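# Slide a door fully open with a Stretch robot

## Task

Slide the door until it is completely open and make sure it stays open without the robot holding it. Do not move anything else from its starting place. Moving the door open or closed with a slam counts as failure, and so does the robot falling over or being left tilted.

## Robot and tools

ROBOT. A Hello Robot Stretch 3 with a single arm: a two-wheeled base, a lift carriage riding a vertical mast, and a telescoping arm that reaches out to the robot's right side. The gripper can only go forward or back if the base drives. The base measures 0.33 m long by 0.34 m wide. Spinning in place pivots about the point between the drive wheels, which sits 0.05 m behind the front edge. With the arm pulled in and the wrist folded, the wrist pokes up to 0.06 m past the right side and a spin sweeps a 0.28 m radius; an unfolded, level wrist reaches beyond that.

FRAMES. Base frame: origin on the floor between the drive wheels, x ahead, y to the left, z up. hand_pose is reported in this frame, at the point where closed fingertips meet; with all wrist joints at zero its x axis is up, y points back along the arm toward the mast, z toward the rear. Odometry frame is the base frame as it was at the start. Heading is positive leftward, range -3.142 to 3.142.

execute_actions. Argument "actions": a list holding one action, or empty to just read state and images. An action may contain "base", "joints", or both, plus optional "contact_limits"; the parts begin at once and may finish at different moments. "base" holds exactly one relative command, measured from where the base last reported itself: {"translate_m": d} drives straight d metres, forward positive, -1 to 1; {"rotate_rad": d} spins in place d radians, counter-clockwise (left) positive, -3.2 to 3.2. No sideways driving. "joints" is a single object of absolute targets keyed by joint name: lift_m 0 to 1.1 (arm height on the mast); arm_m 0 to 0.52 (extension); wrist_yaw_rad -1.345 to 4.42 (0 lines the gripper up with the arm, positive swings it frontward, 3.0 folds it over the base); wrist_pitch_rad -1.57 to 0.451 (0 level, negative tips fingertips down); wrist_roll_rad -2.911 to 2.911 (0 means fingers side by side, level); gripper_m -0.089 to 0.179 (larger is wider; actual fingertip gap is 0.007 m less when nearly shut, 0.025 m less when wide, and zero under 0.007); head_pan_rad -3.953 to 1.73 (0 ahead, positive left, -1.57 looks along the arm); head_tilt_rad -1.53 to 0.419 (negative looks down). Done tolerances: ±0.004 for lift_m, arm_m, gripper_m; ±0.02 for yaw, roll, pan, tilt; ±0.05 for pitch. "contact_limits" accepts only arm_m: a motor_effort percentage from 1 to 100 at which the arm motion halts with contact_stop (negative sense when retracting). Smaller is softer; too small halts instantly. It also caps arm holding force until the next action; the result shows the active, default and maximum values, and anything above the maximum is clipped. "cameras": list of head_camera, nav_camera, wrist_camera or all; omitted, null or ["all"] gives every camera, [] gives none; an unknown name rejects the call. Unknown keys or out-of-range numbers reject the whole call and nothing moves. A joint or the base left out of an action may still be driving toward its previous target without the status showing it.

wait: "seconds" 0 to 10; commands nothing, lets the scene run, and returns the same state and images as an empty action.

zoom_image: "camera" (head_camera, nav_camera or wrist_camera) and "region" [x0, y0, x1, y1] in pixels of that camera's most recent full image, origin top-left, at most 504 by 504.

finished_scene: "scene" is the current scene number; it ends the scene after the last command has been held, cannot be reversed, and reports success. The door must already be open and stay so. If any call reports a stop, the remaining execute_actions, wait and finished_scene calls in that same reply are skipped. Replying with no tool call ends everything.

RESULTS. base_status and joint_status describe how each commanded motion ended: "done" (for the base, wheels turned the full amount even if slipping), "off_target" (rested short, may still push), "contact_stop", "time_out", "torque_fault" (old target dropped). Arm or lift stopping on contact goes slack until re-commanded; a slack lift may sink under load or keep pressing. Base, wrist and head have no contact stop and push through. A wrist servo pushed hard for several seconds switches off for 10 s. on_its_own covers uncommanded parts; its "held at" is a target, not a position. motor_effort is percent of maximum, positive toward higher joint values, bracket value is the peak; readings carry fixed and random errors. Positive wheel effort pushes forward. lidar_m: 12 distances from the base origin, one per 30-degree sector, first straight ahead then counter-clockwise (4th left, 7th behind, 10th right), "-" for nothing, plane 0.17 m high, 0.15 to 12 m, blind to glass and the robot; parts of sectors 5, 6, 9, 10 may be hidden. wrist_depth_mm (45 to 1000) and head_depth_mm (280 to 4000, sideways image) are 7x7 median depth grids from top left. base_tilt in degrees, forward and right positive, with up to about 4 degrees of fixed bias. turned_by_wheels and turned_by_imu give rotation since last result. Odometry counts wheel slip as travel. The pictures line lists image order.

SPEED. Base runs at 0.30 m/s and 1.9 rad/s only if lift_m is under 0.30, arm_m under 0.03 and wrist_yaw_rad over 2.54; otherwise 0.10 m/s and 0.63 rad/s.

CAUTIONS. Fold or unfold the wrist (yaw to 3.0) only with lift_m between 0.32 and 0.95, wrist_pitch_rad -0.4 and roll near 0; once folded the lift may go to 0.25. With yaw below -0.4 keep pitch at -0.5 or lower. Pushing on something rigid with the gripper above roughly 0.45 m can tip the robot, more so with a raised contact limit or a repeated push. Driving while gripping or pushing something fixed, or snagging furniture (especially reversing), can tip it; back off in small steps, free the gripper, and lower lift_m to about 0.2 if still leaning. Move the door smoothly, never slamming it, and avoid drops, hard hits and disturbing other objects. The simulation keeps running while you think; the robot holds its last command meanwhile. Camera calibrations in the original are approximate and shift slightly per scene.

Each tool is called after "Emit:" by a JSON object that holds its "api" and its "payload", one argument or row to a line.

## Session

Emit:
{"api": "execute_actions", "payload": {
  "actions": []
}}

Scene clock: 0.00 s.
base_odometry: x=+0.000 y=+0.000 heading=+0.000 (m, m, rad; odometry frame)
turned_by_wheels: +0.000 (rad since the last result)
turned_by_imu: +0.000 (rad since the last result)
base_tilt: forward=-0.1 right=+0.3 (deg)
lidar_m: 1.60 1.62 1.61 1.23 0.93 0.92 1.01 1.67 2.16 1.04 1.13 1.08
head_depth_mm: 1513 1511 1505 1528 1522 926 1536 / 1608 1616 1605 1635 1608 933 1657 / 1728 1740 1751 1765 1718 937 1792 / 1860 1873 1895 1904 1824 1016 1922 / 1965 2053 2050 2080 1832 1191 2084 / 1995 2090 2085 2090 1989 1544 1607 / 1840 1871 1882 1874 1831 1819 1864
base_status: not commanded
joint_positions: lift_m=+0.331 arm_m=-0.001 wrist_yaw_rad=+3.030 wrist_pitch_rad=-0.568 wrist_roll_rad=+0.018 gripper_m=+0.037 head_pan_rad=-0.003 head_tilt_rad=+0.004
joint_status: not commanded
motor_effort: left_wheel=+1 right_wheel=+0 lift_m=+22 arm_m=+1 wrist_yaw_rad=+0 wrist_pitch_rad=+5 wrist_roll_rad=+0 gripper_m=+0 head_pan_rad=+0 head_tilt_rad=+2 (%)
hand_pose: x=+0.0014 y=+0.0582 z=+0.3112 quat_wxyz=(+0.238, +0.694, +0.158, +0.660) (m; base frame)
wrist_depth_mm: 743 853 - - - - - / 743 911 992 974 947 947 933 / 762 770 778 757 758 769 742 / 649 647 644 656 621 638 624 / 558 550 568 557 561 539 534 / 484 - - - 463 469 463 / 439 - - - 415 417 412
pictures: head_camera (sideways: a quarter turn clockwise sets it upright), nav_camera (sideways: a quarter turn counterclockwise sets it upright), wrist_camera
Images, in order (width x height): head_camera 896x504, nav_camera 672x504, wrist_camera 644x364.

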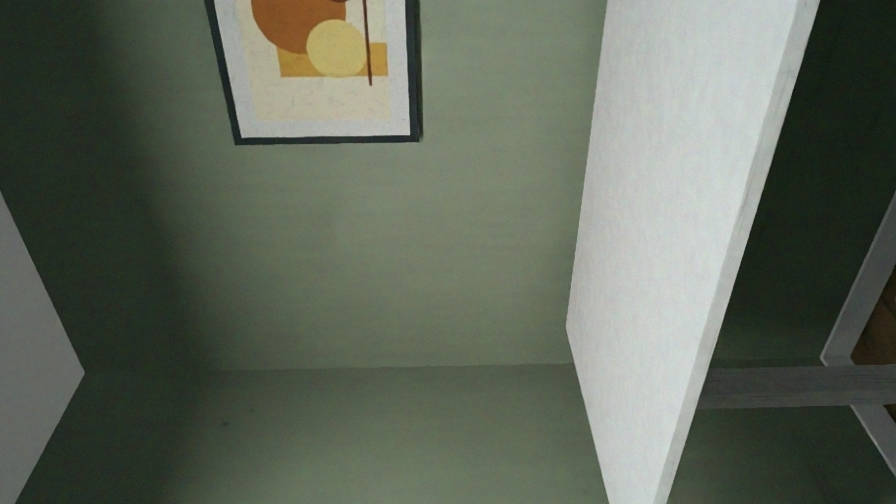

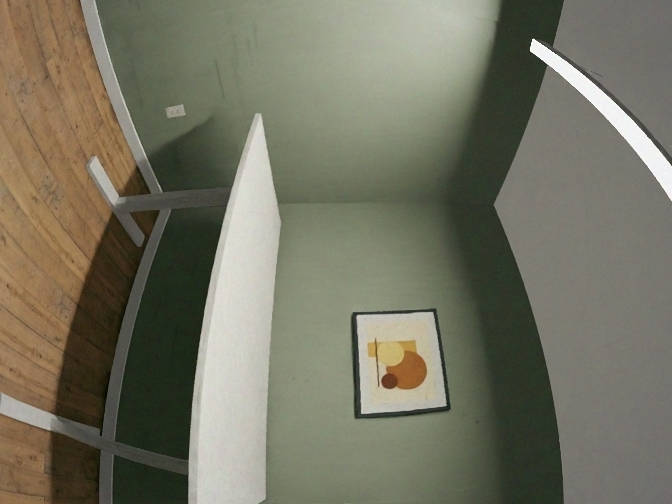

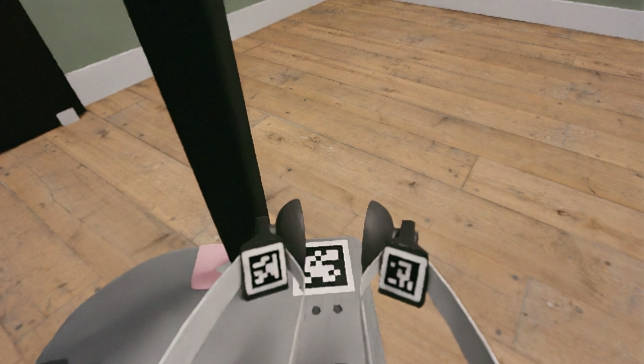

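Emit:
{"api": "execute_actions", "payload": {
  "actions": [
    {"joints":{"head_pan_rad":-2.8,"head_tilt_rad":-0.4}}
  ],
  "cameras": ["head_camera","nav_camera"]
}}

Scene clock: 4.03 s.
base_odometry: x=+0.000 y=+0.000 heading=+0.000 (m, m, rad; odometry frame)
turned_by_wheels: +0.000 (rad since the last result)
turned_by_imu: -0.001 (rad since the last result)
base_tilt: forward=-0.2 right=+0.3 (deg)
lidar_m: 1.60 1.62 1.61 1.23 0.93 0.92 1.01 1.67 2.16 1.04 1.13 1.08
head_depth_mm: 1085 1140 1197 1247 1254 1327 1368 / 1200 1271 1348 1434 1532 1603 1414 / 1356 1437 1548 1657 1777 1768 1418 / 1556 1675 1804 1951 2094 1751 1419 / 1805 1957 2162 2394 2283 1759 1422 / 1992 2126 2274 2442 2283 1756 1421 / 1893 2024 2148 2282 2286 1762 1422
base_status: not commanded
joint_positions: lift_m=+0.331 arm_m=-0.001 wrist_yaw_rad=+3.030 wrist_pitch_rad=-0.568 wrist_roll_rad=+0.018 gripper_m=+0.037 head_pan_rad=-2.793 head_tilt_rad=-0.395
joint_status: all done
motor_effort: left_wheel=+0(1) right_wheel=+0(0) lift_m=+22(22) arm_m=+0(0) wrist_yaw_rad=+0(0) wrist_pitch_rad=+5(5) wrist_roll_rad=+0(1) gripper_m=+0(0) head_pan_rad=-3(45) head_tilt_rad=-3(36) (%)
hand_pose: x=+0.0014 y=+0.0582 z=+0.3112 quat_wxyz=(+0.238, +0.694, +0.158, +0.660) (m; base frame)
wrist_depth_mm: 751 883 - - - - - / 735 885 995 985 962 929 919 / 754 768 790 764 767 758 756 / 657 658 633 643 637 623 633 / 559 554 556 559 549 543 536 / 484 - - - 470 473 468 / 435 - - - 420 418 416
pictures: head_camera (sideways: a quarter turn clockwise sets it upright), nav_camera (sideways: a quarter turn counterclockwise sets it upright)
camera_calibration (this result's frames):
head_camera: T_world_to_cam=[[0.386785, 0.123253, -0.913896, 1.2111], [0.295846, -0.955229, -0.00361768, 0.00264612], [-0.873426, -0.268973, -0.405932, 0.492614], [0, 0, 0, 1]] pos_world=[-0.0389572, -0.0142445, 1.3068]
nav_camera: T_world_to_cam=[[-0.363831, -0.114778, 0.924366, -1.15943], [-0.323174, 0.94629, -0.00970093, 0.0705868], [-0.873605, -0.302261, -0.381383, 0.466351], [0, 0, 0, 1]] pos_world=[0.00837961, -0.0589141, 1.25029]
Images, in order (width x height): head_camera 896x504, nav_camera 672x504.

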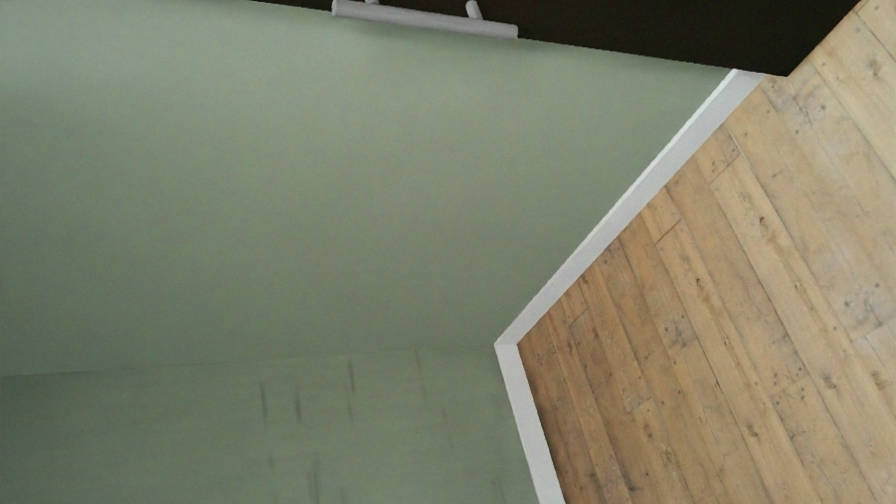

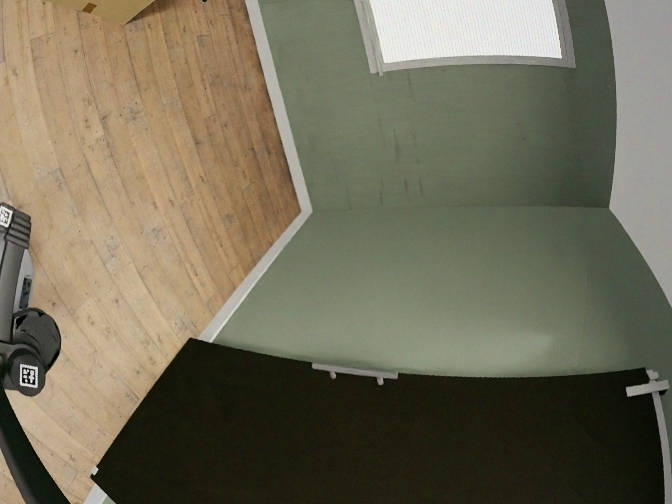

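Emit:
{"api": "execute_actions", "payload": {
  "actions": [
    {"joints":{"head_pan_rad":-3.5,"head_tilt_rad":-0.3}}
  ],
  "cameras": ["head_camera","nav_camera"]
}}

Scene clock: 7.90 s.
base_odometry: x=+0.000 y=+0.000 heading=+0.000 (m, m, rad; odometry frame)
turned_by_wheels: +0.000 (rad since the last result)
turned_by_imu: -0.001 (rad since the last result)
base_tilt: forward=-0.2 right=+0.3 (deg)
lidar_m: 1.60 1.62 1.61 1.23 0.93 0.92 1.01 1.67 2.16 1.04 1.13 1.08
head_depth_mm: 749 789 836 888 944 1012 1088 / 770 811 860 915 977 1046 1130 / 789 835 886 946 1009 1083 1171 / 812 860 915 973 1047 1128 1221 / 836 887 948 1012 1084 1176 1276 / 861 916 978 1049 1128 1222 1335 / 892 949 1014 1073 1166 1302 1448
base_status: not commanded
joint_positions: lift_m=+0.331 arm_m=-0.001 wrist_yaw_rad=+3.030 wrist_pitch_rad=-0.568 wrist_roll_rad=+0.018 gripper_m=+0.037 head_pan_rad=-3.493 head_tilt_rad=-0.310
joint_status: all done
motor_effort: left_wheel=+1(1) right_wheel=+1(1) lift_m=+23(22) arm_m=+0(0) wrist_yaw_rad=+1(0) wrist_pitch_rad=+5(5) wrist_roll_rad=+0(0) gripper_m=-1(0) head_pan_rad=-3(41) head_tilt_rad=+6(20) (%)
hand_pose: x=+0.0014 y=+0.0582 z=+0.3112 quat_wxyz=(+0.238, +0.694, +0.158, +0.660) (m; base frame)
wrist_depth_mm: 746 854 - - - - - / 738 888 977 948 963 910 961 / 743 787 761 763 749 753 740 / 648 653 625 629 635 633 632 / 561 548 548 559 556 536 531 / 487 - - - 451 470 460 / 438 - - - 424 418 415
pictures: head_camera (sideways: a quarter turn clockwise sets it upright), nav_camera (sideways: a quarter turn counterclockwise sets it upright)
camera_calibration (this result's frames):
head_camera: T_world_to_cam=[[0.301097, -0.127745, -0.944998, 1.25222], [-0.389225, -0.921143, 0.000504857, 0.00145815], [-0.870542, 0.367665, -0.327075, 0.389974], [0, 0, 0, 1]] pos_world=[-0.0369832, 0.0179286, 1.31089]
nav_camera: T_world_to_cam=[[-0.277331, 0.119165, 0.953356, -1.19781], [0.361601, 0.932264, -0.0113387, 0.0685431], [-0.89013, 0.34159, -0.301636, 0.362667], [0, 0, 0, 1]] pos_world=[-0.0341533, -0.0450472, 1.25211]
Images, in order (width x height): head_camera 896x504, nav_camera 672x504.

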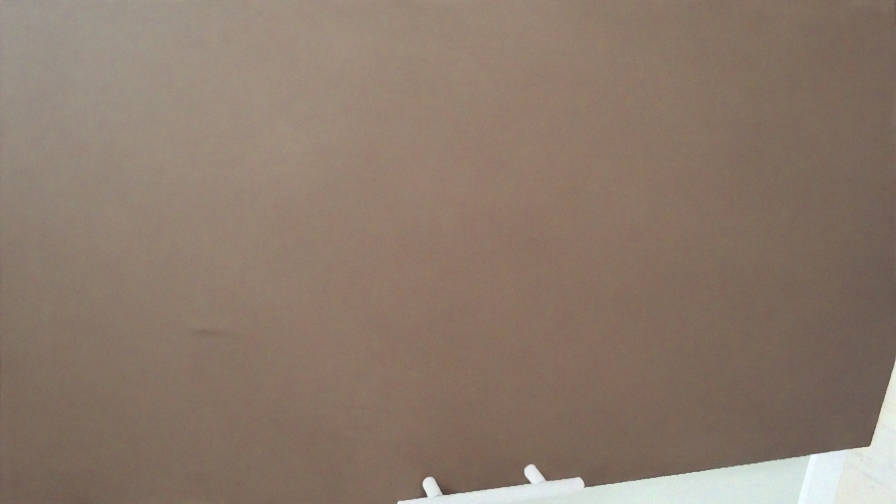

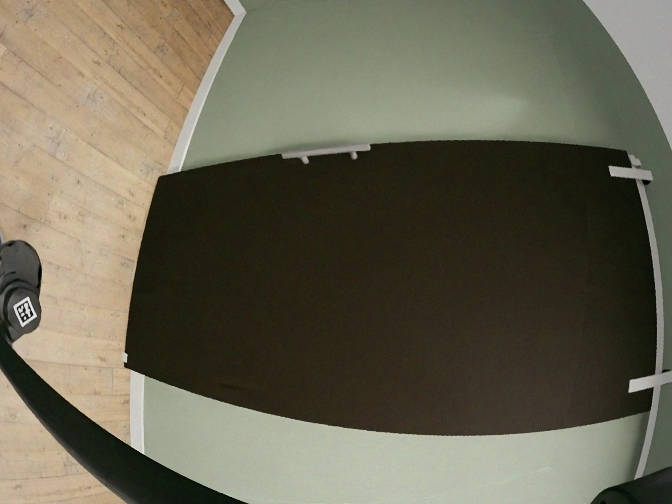

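Emit:
{"api": "execute_actions", "payload": {
  "actions": [
    {"base":{"rotate_rad":-2.763},"joints":{"lift_m":0.28,"head_pan_rad":-1.57,"head_tilt_rad":-0.5}}
  ],
  "cameras": []
}}

Emit:
{"api": "execute_actions", "payload": {
  "actions": [
    {"base":{"translate_m":0.685}}
  ],
  "cameras": []
}}

Emit:
{"api": "execute_actions", "payload": {
  "actions": [
    {"base":{"rotate_rad":0.5},"joints":{"lift_m":0.85,"wrist_pitch_rad":-0.4}}
  ],
  "cameras": []
}}

Emit:
{"api": "execute_actions", "payload": {
  "actions": [
    {"joints":{"wrist_yaw_rad":0,"gripper_m":0.15}}
  ],
  "cameras": []
}}

Emit:
{"api": "execute_actions", "payload": {
  "actions": [
    {"joints":{"wrist_pitch_rad":0}}
  ]
}}

Scene clock: 25.60 s.
base_odometry: x=+0.000 y=+0.000 heading=-2.763 (m, m, rad; odometry frame)
turned_by_wheels: -2.763 (rad since the last result)
turned_by_imu: -2.766 (rad since the last result)
base_tilt: forward=-0.2 right=+0.3 (deg)
lidar_m: 1.41 2.16 1.08 1.04 1.56 1.61 1.60 1.61 1.39 1.02 0.92 0.96
head_depth_mm: 1177 1311 1466 1662 1874 1595 1328 / 1096 1210 1349 1523 1745 1590 1319 / 1029 1131 1255 1392 1585 1607 1324 / 969 1054 1164 1285 1446 1548 1325 / 918 996 1087 1198 1326 1466 1318 / 869 943 1019 1114 1230 1371 1324 / 825 886 947 1008 1077 1182 1280
base_status: done
joint_positions: lift_m=+0.280 arm_m=-0.001 wrist_yaw_rad=+3.030 wrist_pitch_rad=-0.569 wrist_roll_rad=+0.018 gripper_m=+0.037 head_pan_rad=-1.577 head_tilt_rad=-0.494
joint_status: all done
motor_effort: left_wheel=+4(13) right_wheel=-4(10) lift_m=+17(20) arm_m=+0(0) wrist_yaw_rad=+0(0) wrist_pitch_rad=+5(6) wrist_roll_rad=+1(0) gripper_m=+0(0) head_pan_rad=+3(42) head_tilt_rad=-3(26) (%)
hand_pose: x=+0.0014 y=+0.0580 z=+0.2606 quat_wxyz=(+0.238, +0.694, +0.158, +0.660) (m; base frame)
wrist_depth_mm: - 934 - - - - - / 893 837 870 838 837 830 799 / 702 689 691 687 681 669 663 / 588 568 559 563 554 565 554 / 495 514 - - 487 483 477 / 440 - - - 414 417 418 / - - - - 377 370 368
pictures: none
No camera images: the call's "cameras" was empty. Leave "cameras" out to get every camera's image.

Scene clock: 29.63 s.
base_odometry: x=-0.636 y=-0.253 heading=-2.763 (m, m, rad; odometry frame)
turned_by_wheels: +0.000 (rad since the last result)
turned_by_imu: +0.002 (rad since the last result)
base_tilt: forward=-0.1 right=+0.3 (deg)
lidar_m: 0.92 1.57 1.62 1.05 1.08 1.53 2.28 2.21 0.82 0.60 0.58 0.67
head_depth_mm: 665 737 831 946 1101 1456 1317 / 621 685 762 860 985 1160 1296 / 583 640 707 790 895 1034 1225 / 550 599 658 729 819 928 1084 / 520 564 616 677 754 848 973 / 492 532 578 632 697 778 880 / 467 504 544 592 650 720 805
base_status: done
joint_positions: lift_m=+0.280 arm_m=-0.001 wrist_yaw_rad=+3.030 wrist_pitch_rad=-0.570 wrist_roll_rad=+0.018 gripper_m=+0.037 head_pan_rad=-1.577 head_tilt_rad=-0.494
joint_status: not commanded
motor_effort: left_wheel=+4(13) right_wheel=-4(9) lift_m=+16(17) arm_m=+0(0) wrist_yaw_rad=+0(0) wrist_pitch_rad=+6(5) wrist_roll_rad=+1(0) gripper_m=+1(0) head_pan_rad=+4(2) head_tilt_rad=-4(3) (%)
hand_pose: x=+0.0014 y=+0.0580 z=+0.2605 quat_wxyz=(+0.238, +0.694, +0.159, +0.660) (m; base frame)
wrist_depth_mm: - - - - - - - / 884 850 852 857 824 826 815 / 705 703 694 681 661 675 660 / 576 564 568 566 562 552 545 / 496 509 - - 496 478 469 / 439 - - - 411 418 417 / - - - - 370 372 366
pictures: none
No camera images: the call's "cameras" was empty. Leave "cameras" out to get every camera's image.

Scene clock: 35.63 s.
base_odometry: x=-0.636 y=-0.253 heading=-2.263 (m, m, rad; odometry frame)
turned_by_wheels: +0.500 (rad since the last result)
turned_by_imu: +0.499 (rad since the last result)
base_tilt: forward=-0.2 right=+0.3 (deg)
lidar_m: 1.56 1.61 1.05 1.07 1.95 2.28 2.20 0.84 0.61 0.58 0.67 0.90
head_depth_mm: 471 514 567 629 707 809 925 / 469 512 562 624 701 798 913 / 466 509 559 620 698 792 923 / 465 505 555 614 689 784 913 / 461 503 552 601 661 780 900 / 459 500 549 608 720 851 1006 / 496 550 611 679 759 861 995
base_status: done
joint_positions: lift_m=+0.850 arm_m=-0.001 wrist_yaw_rad=+3.030 wrist_pitch_rad=-0.421 wrist_roll_rad=+0.018 gripper_m=+0.037 head_pan_rad=-1.577 head_tilt_rad=-0.495
joint_status: all done
motor_effort: left_wheel=-2(9) right_wheel=+5(13) lift_m=+27(27) arm_m=+0(0) wrist_yaw_rad=+0(0) wrist_pitch_rad=+7(7) wrist_roll_rad=+0(0) gripper_m=+0(0) head_pan_rad=+3(4) head_tilt_rad=-4(4) (%)
hand_pose: x=+0.0037 y=+0.0791 z=+0.8618 quat_wxyz=(+0.187, +0.705, +0.107, +0.676) (m; base frame)
wrist_depth_mm: - - - - - - - / - - - - - - - / - - - - - - - / - - - - - - - / - - - - - - - / - - - - - - - / - 981 992 999 985 972 953
pictures: none
No camera images: the call's "cameras" was empty. Leave "cameras" out to get every camera's image.

Scene clock: 38.17 s.
base_odometry: x=-0.636 y=-0.253 heading=-2.263 (m, m, rad; odometry frame)
turned_by_wheels: +0.000 (rad since the last result)
turned_by_imu: +0.000 (rad since the last result)
base_tilt: forward=-0.1 right=+0.3 (deg)
lidar_m: 1.56 1.61 1.05 1.07 1.95 2.28 2.21 0.84 0.60 0.58 0.67 0.91
head_depth_mm: 471 514 566 629 707 809 923 / 469 512 562 625 701 786 927 / 466 508 559 620 697 791 - / 463 505 554 615 688 786 - / 461 504 552 601 663 771 908 / 458 500 549 606 723 851 1005 / 495 551 612 678 759 860 998
base_status: not commanded
joint_positions: lift_m=+0.850 arm_m=-0.001 wrist_yaw_rad=+0.002 wrist_pitch_rad=-0.421 wrist_roll_rad=+0.018 gripper_m=+0.150 head_pan_rad=-1.577 head_tilt_rad=-0.495
joint_status: all done
motor_effort: left_wheel=-2(3) right_wheel=+5(5) lift_m=+26(27) arm_m=+0(0) wrist_yaw_rad=-2(1) wrist_pitch_rad=+7(7) wrist_roll_rad=+1(0) gripper_m=+0(84) head_pan_rad=+4(3) head_tilt_rad=-4(4) (%)
hand_pose: x=-0.0211 y=-0.3676 z=+0.8618 quat_wxyz=(+0.686, +0.147, -0.697, -0.149) (m; base frame)
wrist_depth_mm: 359 361 293 302 296 296 291 / 393 396 321 329 325 318 323 / 449 442 362 362 363 356 349 / 496 496 422 393 398 398 393 / 560 554 494 450 448 442 445 / 669 648 626 536 525 543 520 / 781 808 769 628 632 610 611
pictures: none
No camera images: the call's "cameras" was empty. Leave "cameras" out to get every camera's image.

Scene clock: 39.23 s.
base_odometry: x=-0.636 y=-0.253 heading=-2.263 (m, m, rad; odometry frame)
turned_by_wheels: +0.000 (rad since the last result)
turned_by_imu: +0.000 (rad since the last result)
base_tilt: forward=-0.2 right=+0.3 (deg)
lidar_m: 1.56 1.62 1.05 1.07 1.95 2.28 2.21 0.84 0.61 0.58 0.67 0.91
head_depth_mm: 471 515 566 630 706 809 925 / 468 511 562 625 697 814 917 / 467 508 559 619 698 776 - / 464 506 555 614 691 772 - / 462 502 552 602 663 793 908 / 459 499 548 607 724 850 1007 / 496 550 612 677 757 863 997
base_status: not commanded
joint_positions: lift_m=+0.850 arm_m=-0.001 wrist_yaw_rad=+0.002 wrist_pitch_rad=-0.025 wrist_roll_rad=+0.018 gripper_m=+0.150 head_pan_rad=-1.577 head_tilt_rad=-0.495
joint_status: all done
motor_effort: left_wheel=-3(3) right_wheel=+5(5) lift_m=+27(27) arm_m=+0(0) wrist_yaw_rad=-2(2) wrist_pitch_rad=+9(8) wrist_roll_rad=+0(0) gripper_m=+1(0) head_pan_rad=+4(4) head_tilt_rad=-2(4) (%)
hand_pose: x=-0.0209 y=-0.3991 z=+0.9579 quat_wxyz=(+0.701, +0.010, -0.713, -0.008) (m; base frame)
wrist_depth_mm: 375 375 310 308 302 305 302 / 392 388 320 315 317 313 314 / 406 406 333 331 328 326 321 / 423 417 345 345 345 340 333 / 442 434 358 358 355 351 349 / 466 456 371 376 365 367 364 / 479 480 396 389 387 388 376
pictures: head_camera (sideways: a quarter turn clockwise sets it upright), nav_camera (sideways: a quarter turn counterclockwise sets it upright), wrist_camera
camera_calibration (this result's frames):
head_camera: T_world_to_cam=[[0.0193308, 0.494502, -0.868962, 1.15473], [0.998514, -0.0538399, -0.00842597, 0.00461891], [-0.0509515, -0.867507, -0.494808, 0.603245], [0, 0, 0, 1]] pos_world=[0.00380232, -0.0474471, 1.30194]
nav_camera: T_world_to_cam=[[-0.0193101, -0.471198, 0.881816, -1.10602], [-0.999617, 0.0265772, -0.0076882, 0.0720917], [-0.0198136, -0.881627, -0.471531, 0.578449], [0, 0, 0, 1]] pos_world=[0.0621678, -0.0130954, 1.24862]
wrist_camera: T_world_to_cam=[[-0.997574, -0.0695389, 0.00329975, -0.0387866], [-0.0202526, 0.244533, -0.969429, 1.05607], [0.0666061, -0.967144, -0.245348, 0.0186485], [0, 0, 0, 1]] pos_world=[-0.0185466, -0.242904, 1.02848]
Images, in order (width x height): head_camera 896x504, nav_camera 672x504, wrist_camera 644x364.

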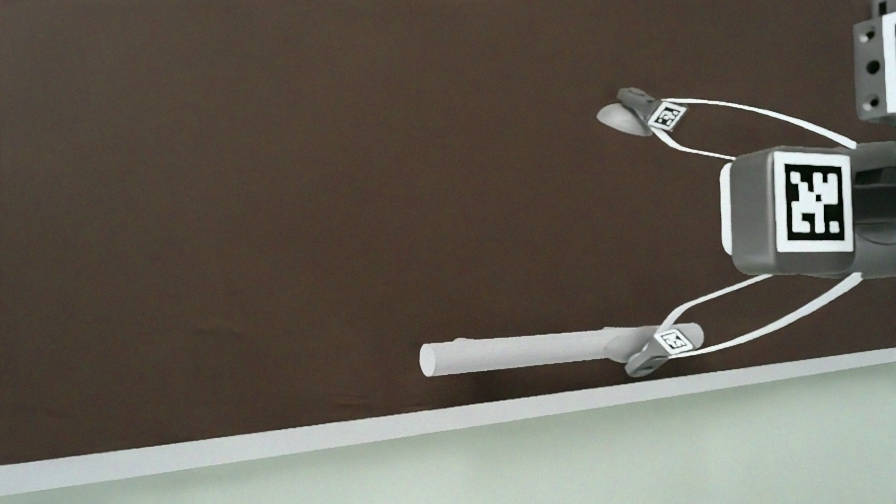

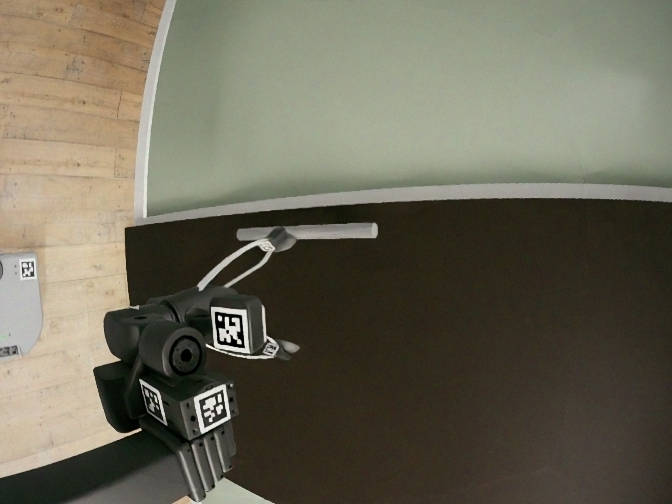

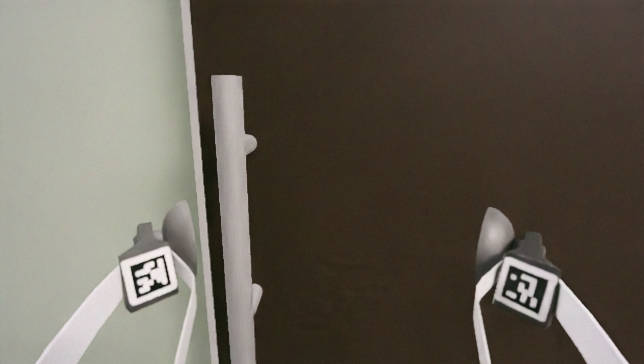

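Emit:
{"api": "execute_actions", "payload": {
  "actions": [
    {"base":{"translate_m":0.085},"joints":{"lift_m":0.8}}
  ],
  "cameras": []
}}

Emit:
{"api": "execute_actions", "payload": {
  "actions": [
    {"joints":{"arm_m":0.14,"gripper_m":0.11}}
  ],
  "cameras": ["wrist_camera"]
}}

Emit:
{"api": "execute_actions", "payload": {
  "actions": [
    {"base":{"translate_m":-0.2}}
  ]
}}

Scene clock: 45.93 s.
base_odometry: x=-0.691 y=-0.319 heading=-2.263 (m, m, rad; odometry frame)
turned_by_wheels: +0.000 (rad since the last result)
turned_by_imu: -0.001 (rad since the last result)
base_tilt: forward=-0.1 right=+0.3 (deg)
lidar_m: 1.48 1.53 1.02 1.04 1.95 2.35 2.29 0.83 0.60 0.58 0.67 0.90
head_depth_mm: 470 514 565 626 705 805 941 / 468 511 559 622 698 800 929 / 465 507 556 618 695 791 884 / 462 504 555 587 673 784 872 / 472 522 588 654 752 838 1010 / 514 561 615 681 762 869 1005 / 513 557 611 676 757 859 994
base_status: done
joint_positions: lift_m=+0.800 arm_m=-0.001 wrist_yaw_rad=+0.002 wrist_pitch_rad=-0.023 wrist_roll_rad=+0.018 gripper_m=+0.150 head_pan_rad=-1.577 head_tilt_rad=-0.495
joint_status: all done
motor_effort: left_wheel=-2(4) right_wheel=+5(10) lift_m=+16(24) arm_m=+0(0) wrist_yaw_rad=-1(2) wrist_pitch_rad=+8(9) wrist_roll_rad=+0(0) gripper_m=+0(1) head_pan_rad=+3(3) head_tilt_rad=-4(3) (%)
hand_pose: x=-0.0210 y=-0.3992 z=+0.9090 quat_wxyz=(+0.701, +0.009, -0.713, -0.008) (m; base frame)
wrist_depth_mm: 374 373 371 304 304 305 300 / 388 389 382 318 314 309 311 / 400 399 399 323 324 321 324 / 418 417 413 340 338 340 334 / 432 438 430 353 355 344 351 / 451 455 444 374 370 370 365 / 472 474 470 391 383 384 378
pictures: none
No camera images: the call's "cameras" was empty. Leave "cameras" out to get every camera's image.

Scene clock: 48.23 s.
base_odometry: x=-0.691 y=-0.319 heading=-2.263 (m, m, rad; odometry frame)
turned_by_wheels: +0.000 (rad since the last result)
turned_by_imu: +0.000 (rad since the last result)
base_tilt: forward=-0.1 right=+0.3 (deg)
lidar_m: 1.48 1.53 1.02 1.04 1.95 2.35 2.29 0.84 0.60 0.58 0.67 0.90
head_depth_mm: 470 513 563 627 706 775 - / 467 510 560 622 699 - - / 465 507 557 618 690 - - / 463 505 554 586 663 - 927 / 473 522 587 654 754 854 1012 / 514 561 616 679 763 864 1006 / 512 558 613 676 758 858 993
base_status: not commanded
joint_positions: lift_m=+0.800 arm_m=+0.140 wrist_yaw_rad=+0.001 wrist_pitch_rad=-0.023 wrist_roll_rad=+0.018 gripper_m=+0.110 head_pan_rad=-1.577 head_tilt_rad=-0.495
joint_status: all done
motor_effort: left_wheel=-3(3) right_wheel=+4(5) lift_m=+17(16) arm_m=+3(3) wrist_yaw_rad=-1(2) wrist_pitch_rad=+8(8) wrist_roll_rad=+1(0) gripper_m=-1(81) head_pan_rad=+3(4) head_tilt_rad=-4(2) (%)
hand_pose: x=-0.0212 y=-0.5403 z=+0.9090 quat_wxyz=(+0.701, +0.009, -0.713, -0.008) (m; base frame)
wrist_depth_mm: 240 242 225 116 176 175 172 / 253 251 234 121 182 181 179 / 259 259 242 125 189 187 186 / 272 271 254 131 198 194 194 / 285 283 208 136 204 202 200 / 295 292 270 143 215 209 209 / 312 306 299 150 223 220 217
pictures: wrist_camera
camera_calibration (this result's frames):
wrist_camera: T_world_to_cam=[[-0.997651, -0.0684125, 0.0034043, -0.0482137], [-0.0199765, 0.243056, -0.969807, 1.04265], [0.0655194, -0.967597, -0.243851, -0.131468], [0, 0, 0, 1]] pos_world=[-0.0186583, -0.383929, 0.979273]
Images, in order (width x height): wrist_camera 644x364.

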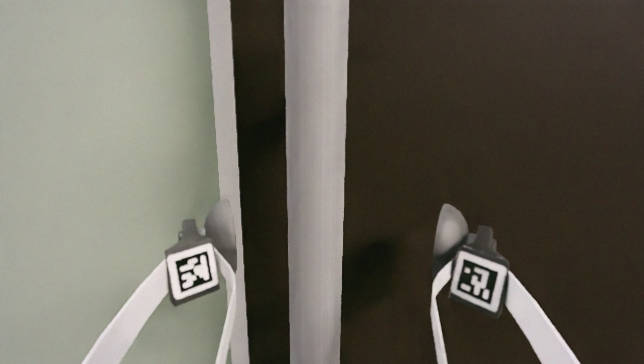

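Scene clock: 52.17 s.
base_odometry: x=-0.563 y=-0.165 heading=-2.263 (m, m, rad; odometry frame)
turned_by_wheels: +0.000 (rad since the last result)
turned_by_imu: -0.001 (rad since the last result)
base_tilt: forward=-0.1 right=+0.3 (deg)
lidar_m: 1.67 1.73 1.10 1.13 1.49 2.18 2.09 0.84 0.61 0.58 0.67 0.91
head_depth_mm: 472 515 567 631 710 779 - / 470 512 564 625 703 - - / 468 510 560 622 695 - - / 465 506 556 598 660 - 938 / 468 518 570 2349 1929 1548 1294 / 2505 2692 2972 2655 1999 1499 1086 / 2466 2651 2849 726 769 846 993
base_status: done
joint_positions: lift_m=+0.800 arm_m=+0.140 wrist_yaw_rad=+0.002 wrist_pitch_rad=-0.024 wrist_roll_rad=+0.018 gripper_m=+0.110 head_pan_rad=-1.577 head_tilt_rad=-0.495
joint_status: not commanded
motor_effort: left_wheel=-2(18) right_wheel=+4(55) lift_m=+16(17) arm_m=+2(3) wrist_yaw_rad=-1(88) wrist_pitch_rad=+8(8) wrist_roll_rad=+0(0) gripper_m=-1(19) head_pan_rad=+4(4) head_tilt_rad=-3(4) (%)
hand_pose: x=-0.0210 y=-0.5404 z=+0.9089 quat_wxyz=(+0.701, +0.009, -0.713, -0.008) (m; base frame)
wrist_depth_mm: 259 - 183 120 178 177 176 / 261 380 190 126 184 182 182 / 266 371 198 131 191 191 189 / 268 373 205 136 200 198 195 / 278 373 211 142 207 205 204 / 286 349 220 148 215 212 212 / 302 411 - 156 225 224 223
pictures: head_camera (sideways: a quarter turn clockwise sets it upright), nav_camera (sideways: a quarter turn counterclockwise sets it upright), wrist_camera
camera_calibration (this result's frames):
head_camera: T_world_to_cam=[[0.0193309, 0.494502, -0.868962, 1.15473], [0.998514, -0.05384, -0.00842597, 0.00461891], [-0.0509516, -0.867507, -0.494808, 0.603245], [0, 0, 0, 1]] pos_world=[0.00380232, -0.0474471, 1.30194]
nav_camera: T_world_to_cam=[[-0.0193102, -0.471198, 0.881816, -1.10602], [-0.999617, 0.0265773, -0.00768821, 0.0720917], [-0.0198137, -0.881627, -0.471531, 0.578449], [0, 0, 0, 1]] pos_world=[0.0621678, -0.0130954, 1.24862]
wrist_camera: T_world_to_cam=[[-0.997601, -0.0691376, 0.0033835, -0.0484127], [-0.0201549, 0.243362, -0.969726, 1.0427], [0.0662211, -0.967468, -0.244172, -0.131302], [0, 0, 0, 1]] pos_world=[-0.0185861, -0.384132, 0.97924]
Images, in order (width x height): head_camera 896x504, nav_camera 672x504, wrist_camera 644x364.

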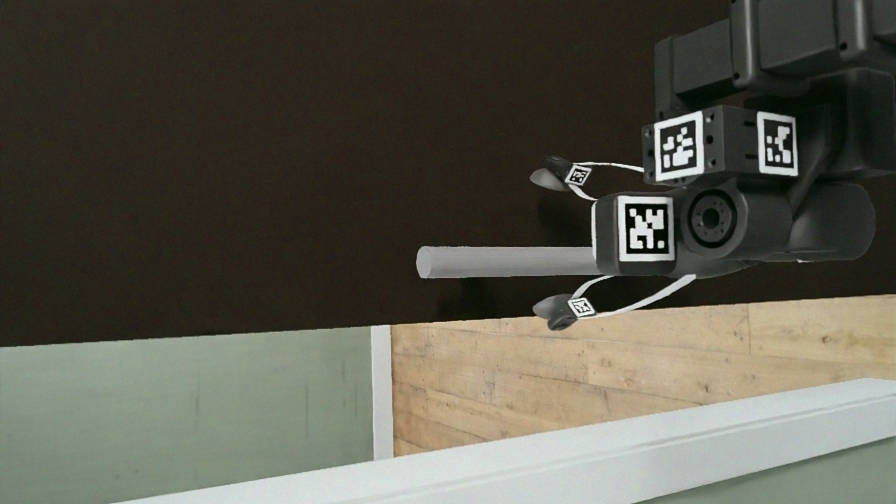

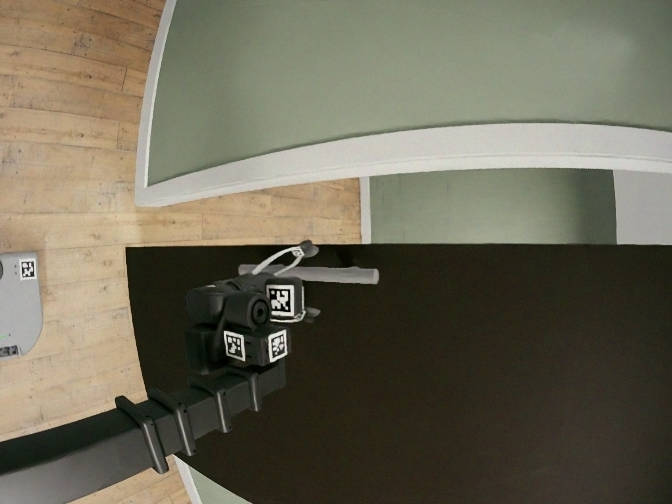

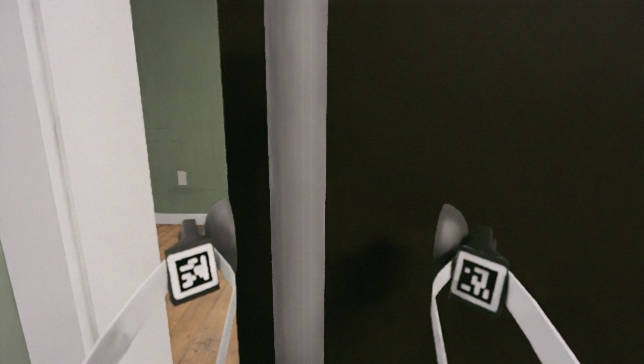

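Works. Continue, looking at the rail.

Emit:
{"api": "execute_actions", "payload": {
  "actions": [
    {"base":{"translate_m":-0.5},"joints":{"head_pan_rad":-2.3,"head_tilt_rad":0.4}}
  ]
}}

Scene clock: 60.70 s.
base_odometry: x=-0.244 y=+0.220 heading=-2.263 (m, m, rad; odometry frame)
turned_by_wheels: +0.000 (rad since the last result)
turned_by_imu: -0.004 (rad since the last result)
base_tilt: forward=-0.1 right=+0.3 (deg)
lidar_m: 2.18 1.40 1.33 1.41 1.82 1.66 1.59 0.85 0.62 0.59 1.01 0.96
head_depth_mm: 1265 1596 1598 1418 1269 1153 1052 / 1265 1475 1332 1214 1110 1001 849 / 1257 1293 1041 953 877 812 755 / 1186 1023 919 847 788 734 686 / 1078 887 821 764 714 670 630 / 949 796 743 694 652 615 581 / 780 719 676 637 602 569 541
base_status: done
joint_positions: lift_m=+0.800 arm_m=+0.140 wrist_yaw_rad=+0.209 wrist_pitch_rad=-0.024 wrist_roll_rad=+0.018 gripper_m=+0.110 head_pan_rad=-2.293 head_tilt_rad=+0.383
joint_status: all done
on_its_own: wrist_yaw_rad is held at +0.207, not at your +0.000, by its stall guard, which is not easing now
motor_effort: left_wheel=-2(17) right_wheel=+4(52) lift_m=+17(17) arm_m=+3(3) wrist_yaw_rad=-1(92) wrist_pitch_rad=+8(9) wrist_roll_rad=+0(1) gripper_m=+0(20) head_pan_rad=-3(41) head_tilt_rad=+10(61) (%)
hand_pose: x=+0.0316 y=-0.5347 z=+0.9089 quat_wxyz=(+0.698, +0.083, -0.708, +0.064) (m; base frame)
wrist_depth_mm: - - 141 193 182 173 163 / - - 146 198 188 178 167 / - - 152 209 194 183 173 / - - 159 218 202 188 178 / - - 160 225 212 194 184 / - - 168 234 219 200 190 / - - - 241 227 212 196
pictures: head_camera (sideways: a quarter turn clockwise sets it upright), nav_camera (sideways: a quarter turn counterclockwise sets it upright), wrist_camera
camera_calibration (this result's frames):
head_camera: T_world_to_cam=[[-0.220636, -0.275114, -0.935752, 1.24425], [0.724833, -0.688207, 0.0314304, -0.0456142], [-0.652638, -0.671329, 0.351255, -0.494478], [0, 0, 0, 1]] pos_world=[-0.0151266, -0.0210398, 1.33943]
nav_camera: T_world_to_cam=[[0.236931, 0.293783, 0.926043, -1.16627], [-0.745255, 0.666457, -0.0207544, 0.0875682], [-0.623265, -0.685221, 0.376848, -0.522306], [0, 0, 0, 1]] pos_world=[0.0160509, -0.0736257, 1.27866]
wrist_camera: T_world_to_cam=[[-0.961949, -0.273209, 0.00323916, -0.105603], [-0.0697595, 0.234121, -0.969701, 1.03895], [0.264173, -0.933029, -0.244272, -0.117034], [0, 0, 0, 1]] pos_world=[0.00180938, -0.381289, 0.979228]
Images, in order (width x height): head_camera 896x504, nav_camera 672x504, wrist_camera 644x364.

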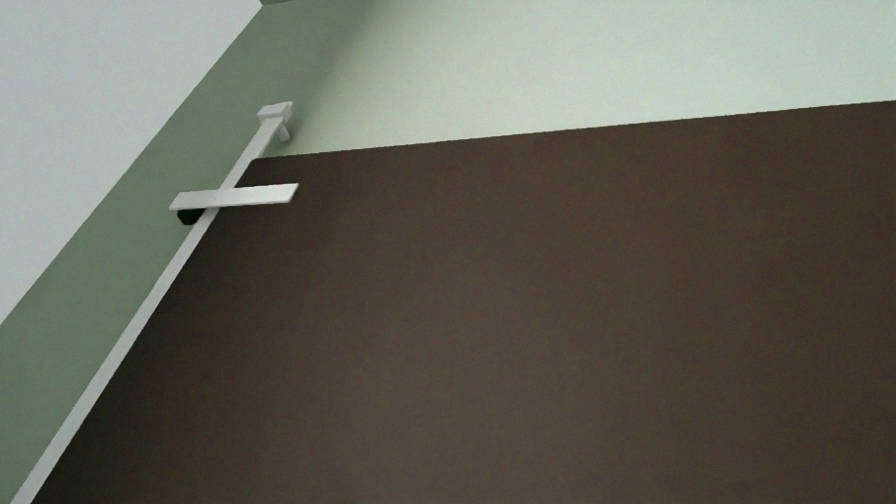

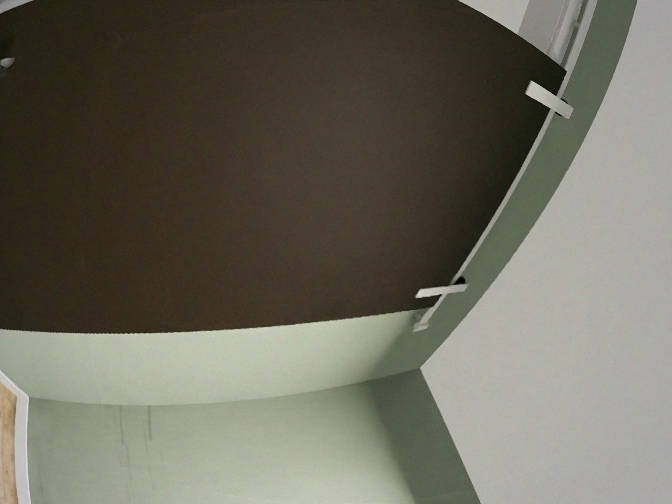

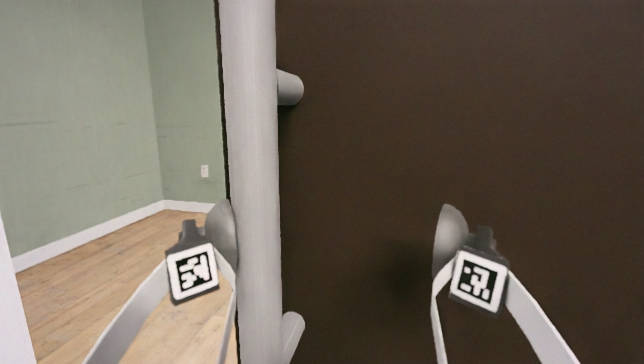

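Emit:
{"api": "execute_actions", "payload": {
  "actions": [
    {"base":{"translate_m":-0.15},"joints":{"wrist_yaw_rad":0.1,"arm_m":0.16}}
  ]
}}

Emit:
{"api": "execute_actions", "payload": {
  "actions": [
    {"base":{"translate_m":-0.07},"joints":{"wrist_yaw_rad":0.1,"head_pan_rad":-1.3,"head_tilt_rad":-0.6}}
  ]
}}

Scene clock: 68.37 s.
base_odometry: x=-0.149 y=+0.336 heading=-2.263 (m, m, rad; odometry frame)
turned_by_wheels: +0.000 (rad since the last result)
turned_by_imu: +0.041 (rad since the last result)
base_tilt: forward=-0.1 right=+0.3 (deg)
lidar_m: 2.32 1.45 1.40 1.42 1.95 1.49 1.45 0.82 0.61 0.59 3.05 1.07
head_depth_mm: 1264 1541 1483 1315 1185 1077 988 / 1258 1428 1270 1131 936 860 794 / 1249 1169 997 910 839 778 723 / 1177 982 886 820 759 709 663 / 1055 865 801 743 695 652 612 / 937 782 728 680 639 602 569 / 771 713 667 627 593 560 531
base_status: done
joint_positions: lift_m=+0.800 arm_m=+0.160 wrist_yaw_rad=+0.105 wrist_pitch_rad=-0.026 wrist_roll_rad=+0.018 gripper_m=+0.110 head_pan_rad=-2.295 head_tilt_rad=+0.386
joint_status: all done
motor_effort: left_wheel=+1(33) right_wheel=-1(80) lift_m=+17(17) arm_m=+3(11) wrist_yaw_rad=-5(100) wrist_pitch_rad=+9(13) wrist_roll_rad=+1(1) gripper_m=+0(26) head_pan_rad=-2(3) head_tilt_rad=+9(10) (%)
hand_pose: x=+0.0053 y=-0.5588 z=+0.9083 quat_wxyz=(+0.701, +0.047, -0.711, +0.027) (m; base frame)
wrist_depth_mm: - - 115 171 164 158 151 / - - 119 177 170 163 156 / - - 124 184 177 169 160 / - - 130 191 184 174 167 / - - 133 198 191 179 172 / - - 139 208 198 186 179 / - - 233 217 207 197 184
pictures: head_camera (sideways: a quarter turn clockwise sets it upright), nav_camera (sideways: a quarter turn counterclockwise sets it upright), wrist_camera
camera_calibration (this result's frames):
head_camera: T_world_to_cam=[[-0.222832, -0.276534, -0.934813, 1.24304], [0.723513, -0.689591, 0.0315287, -0.0457343], [-0.653357, -0.669323, 0.353739, -0.497708], [0, 0, 0, 1]] pos_world=[-0.0151024, -0.0209226, 1.33951]
nav_camera: T_world_to_cam=[[0.239147, 0.295151, 0.925038, -1.16498], [-0.743959, 0.667902, -0.0207736, 0.0875853], [-0.623966, -0.683222, 0.379307, -0.525505], [0, 0, 0, 1]] pos_world=[0.0158631, -0.0736915, 1.27879]
wrist_camera: T_world_to_cam=[[-0.985138, -0.17172, 0.00390678, -0.0812471], [-0.0460183, 0.241951, -0.969197, 1.04602], [0.165485, -0.954972, -0.246258, -0.142623], [0, 0, 0, 1]] pos_world=[-0.00830142, -0.403239, 0.978996]
Images, in order (width x height): head_camera 896x504, nav_camera 672x504, wrist_camera 644x364.

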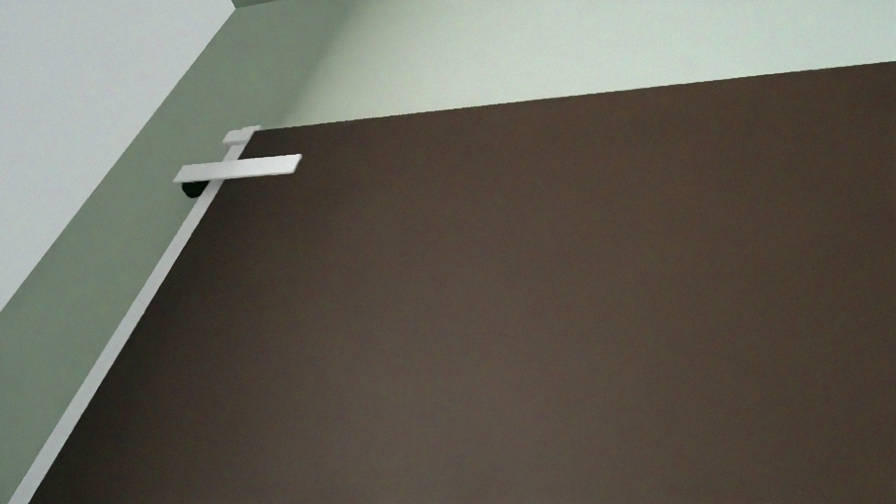

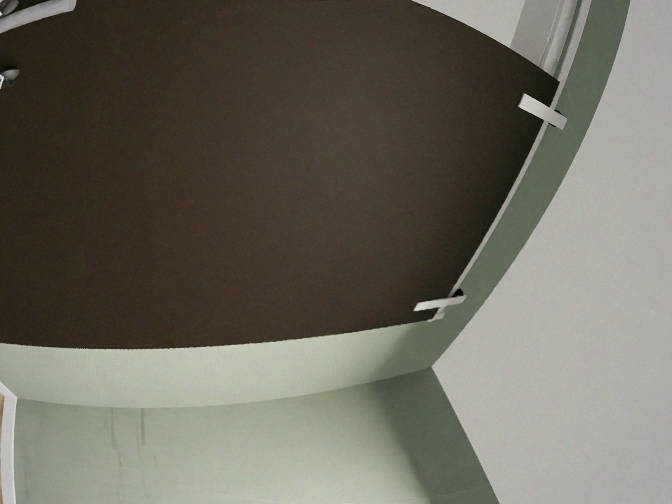

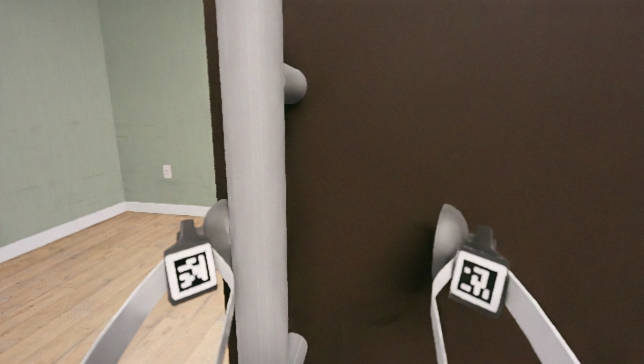

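Scene clock: 70.63 s.
base_odometry: x=-0.104 y=+0.390 heading=-2.263 (m, m, rad; odometry frame)
turned_by_wheels: +0.000 (rad since the last result)
turned_by_imu: +0.000 (rad since the last result)
base_tilt: forward=-0.1 right=+0.3 (deg)
lidar_m: 2.40 1.49 1.45 1.43 1.91 1.42 1.38 0.82 0.61 0.59 3.03 1.12
head_depth_mm: 459 503 561 624 694 - 1011 / 469 517 569 639 - - 1047 / 2485 549 608 658 784 904 1097 / 2619 2872 3095 2283 1798 1477 1250 / 2704 2988 3127 2288 1782 1476 1254 / 2746 3060 3138 2283 1801 1474 1247 / 2836 3161 3153 2268 1791 1476 1249
base_status: done
joint_positions: lift_m=+0.800 arm_m=+0.160 wrist_yaw_rad=+0.109 wrist_pitch_rad=-0.024 wrist_roll_rad=+0.018 gripper_m=+0.110 head_pan_rad=-1.307 head_tilt_rad=-0.592
joint_status: all done
motor_effort: left_wheel=+2(21) right_wheel=-5(52) lift_m=+17(17) arm_m=+2(3) wrist_yaw_rad=-8(72) wrist_pitch_rad=+8(9) wrist_roll_rad=+1(1) gripper_m=-2(16) head_pan_rad=+4(44) head_tilt_rad=-6(56) (%)
hand_pose: x=+0.0065 y=-0.5589 z=+0.9086 quat_wxyz=(+0.701, +0.048, -0.711, +0.029) (m; base frame)
wrist_depth_mm: - - 114 171 163 156 150 / - - 119 176 169 161 154 / - - 124 185 175 167 160 / - - 129 191 181 174 165 / - - 132 197 189 179 170 / - - 138 206 200 185 177 / - - 228 215 203 196 181
pictures: head_camera (sideways: a quarter turn clockwise sets it upright), nav_camera (sideways: a quarter turn counterclockwise sets it upright), wrist_camera
camera_calibration (this result's frames):
head_camera: T_world_to_cam=[[-0.134621, 0.561414, -0.816512, 1.08728], [0.976492, 0.215159, -0.0130595, 0.0107842], [0.168348, -0.799075, -0.577181, 0.709079], [0, 0, 0, 1]] pos_world=[0.0164675, -0.0461244, 1.29718]
nav_camera: T_world_to_cam=[[0.128788, -0.540266, 0.831581, -1.04142], [-0.970735, -0.240085, -0.00564037, 0.0692486], [0.202697, -0.806518, -0.555375, 0.686183], [0, 0, 0, 1]] pos_world=[0.0622568, 0.00740288, 1.2475]
wrist_camera: T_world_to_cam=[[-0.98436, -0.176122, 0.00399243, -0.0826746], [-0.0469651, 0.240515, -0.969509, 1.04589], [0.169792, -0.954533, -0.245025, -0.143678], [0, 0, 0, 1]] pos_world=[-0.00786603, -0.403257, 0.979123]
Images, in order (width x height): head_camera 896x504, nav_camera 672x504, wrist_camera 644x364.

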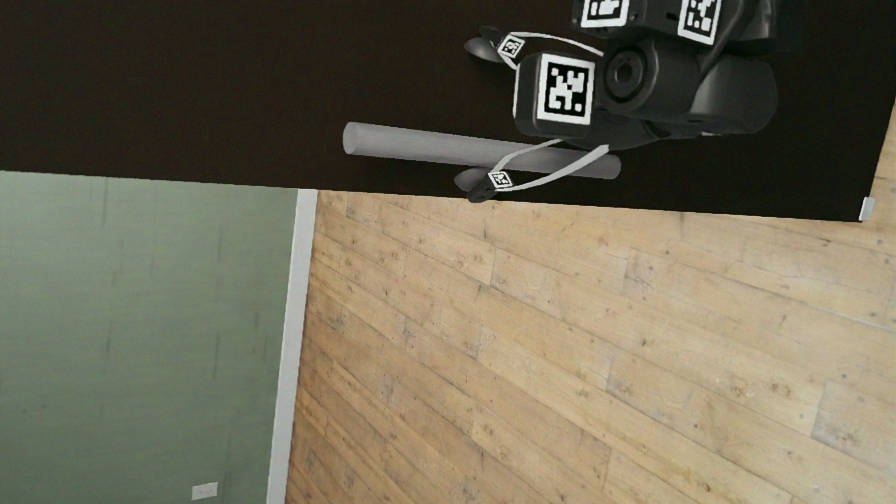

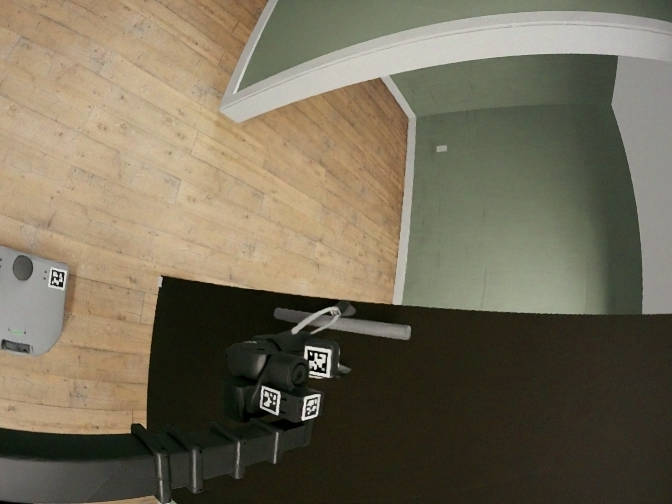

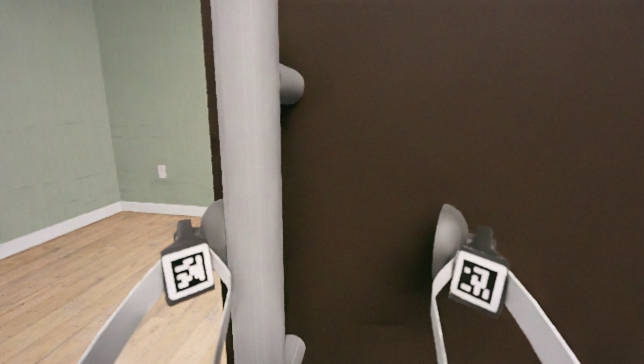

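Floor guide is nearly at the edge; a few cm left.

Emit:
{"api": "execute_actions", "payload": {
  "actions": [
    {"base":{"translate_m":-0.04}}
  ],
  "cameras": ["head_camera"]
}}

Scene clock: 79.80 s.
base_odometry: x=-0.078 y=+0.421 heading=-2.263 (m, m, rad; odometry frame)
turned_by_wheels: +0.001 (rad since the last result)
turned_by_imu: +0.000 (rad since the last result)
base_tilt: forward=-0.1 right=+0.3 (deg)
lidar_m: 2.44 1.51 1.47 1.44 1.85 1.38 1.34 0.82 0.61 0.59 3.05 1.16
head_depth_mm: 457 503 558 625 689 - 1011 / 469 516 575 641 - - 1040 / 480 530 581 641 718 910 1101 / 2590 2873 2954 2292 1689 1401 1199 / 2680 2977 3098 2283 1790 1470 1254 / 2756 3082 3094 2269 1793 1471 1251 / 2822 3166 3117 2294 1796 1471 1250
base_status: done
joint_positions: lift_m=+0.800 arm_m=+0.160 wrist_yaw_rad=+0.232 wrist_pitch_rad=-0.021 wrist_roll_rad=+0.018 gripper_m=+0.110 head_pan_rad=-1.307 head_tilt_rad=-0.593
joint_status: not commanded
on_its_own: wrist_yaw_rad is held at +0.198, not at your +0.100, by its stall guard, which is still easing; right_wheel is at rest, and its effort (-20) is outside its rest range (-18 to +18)
motor_effort: left_wheel=+8(25) right_wheel=-20(58) lift_m=+17(17) arm_m=+0(2) wrist_yaw_rad=-31(80) wrist_pitch_rad=+7(8) wrist_roll_rad=+1(1) gripper_m=-7(16) head_pan_rad=+3(3) head_tilt_rad=-4(5) (%)
hand_pose: x=+0.0373 y=-0.5538 z=+0.9094 quat_wxyz=(+0.697, +0.090, -0.707, +0.073) (m; base frame)
wrist_depth_mm: - - 126 178 165 153 143 / - - 132 183 170 158 146 / - - 136 193 175 162 151 / - - 142 199 183 168 155 / - - 145 206 192 171 160 / - - 151 216 198 174 164 / - - 163 221 205 187 170
pictures: head_camera (sideways: a quarter turn clockwise sets it upright)
camera_calibration (this result's frames):
head_camera: T_world_to_cam=[[-0.13473, 0.561648, -0.816333, 1.08704], [0.976474, 0.215237, -0.013074, 0.0108032], [0.168362, -0.79889, -0.577433, 0.709408], [0, 0, 0, 1]] pos_world=[0.0164706, -0.0461222, 1.29717]
Images, in order (width x height): head_camera 896x504.

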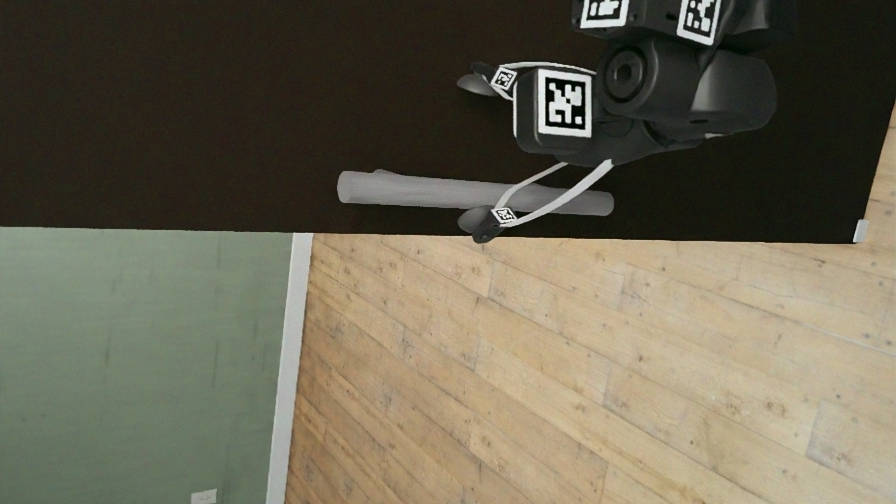

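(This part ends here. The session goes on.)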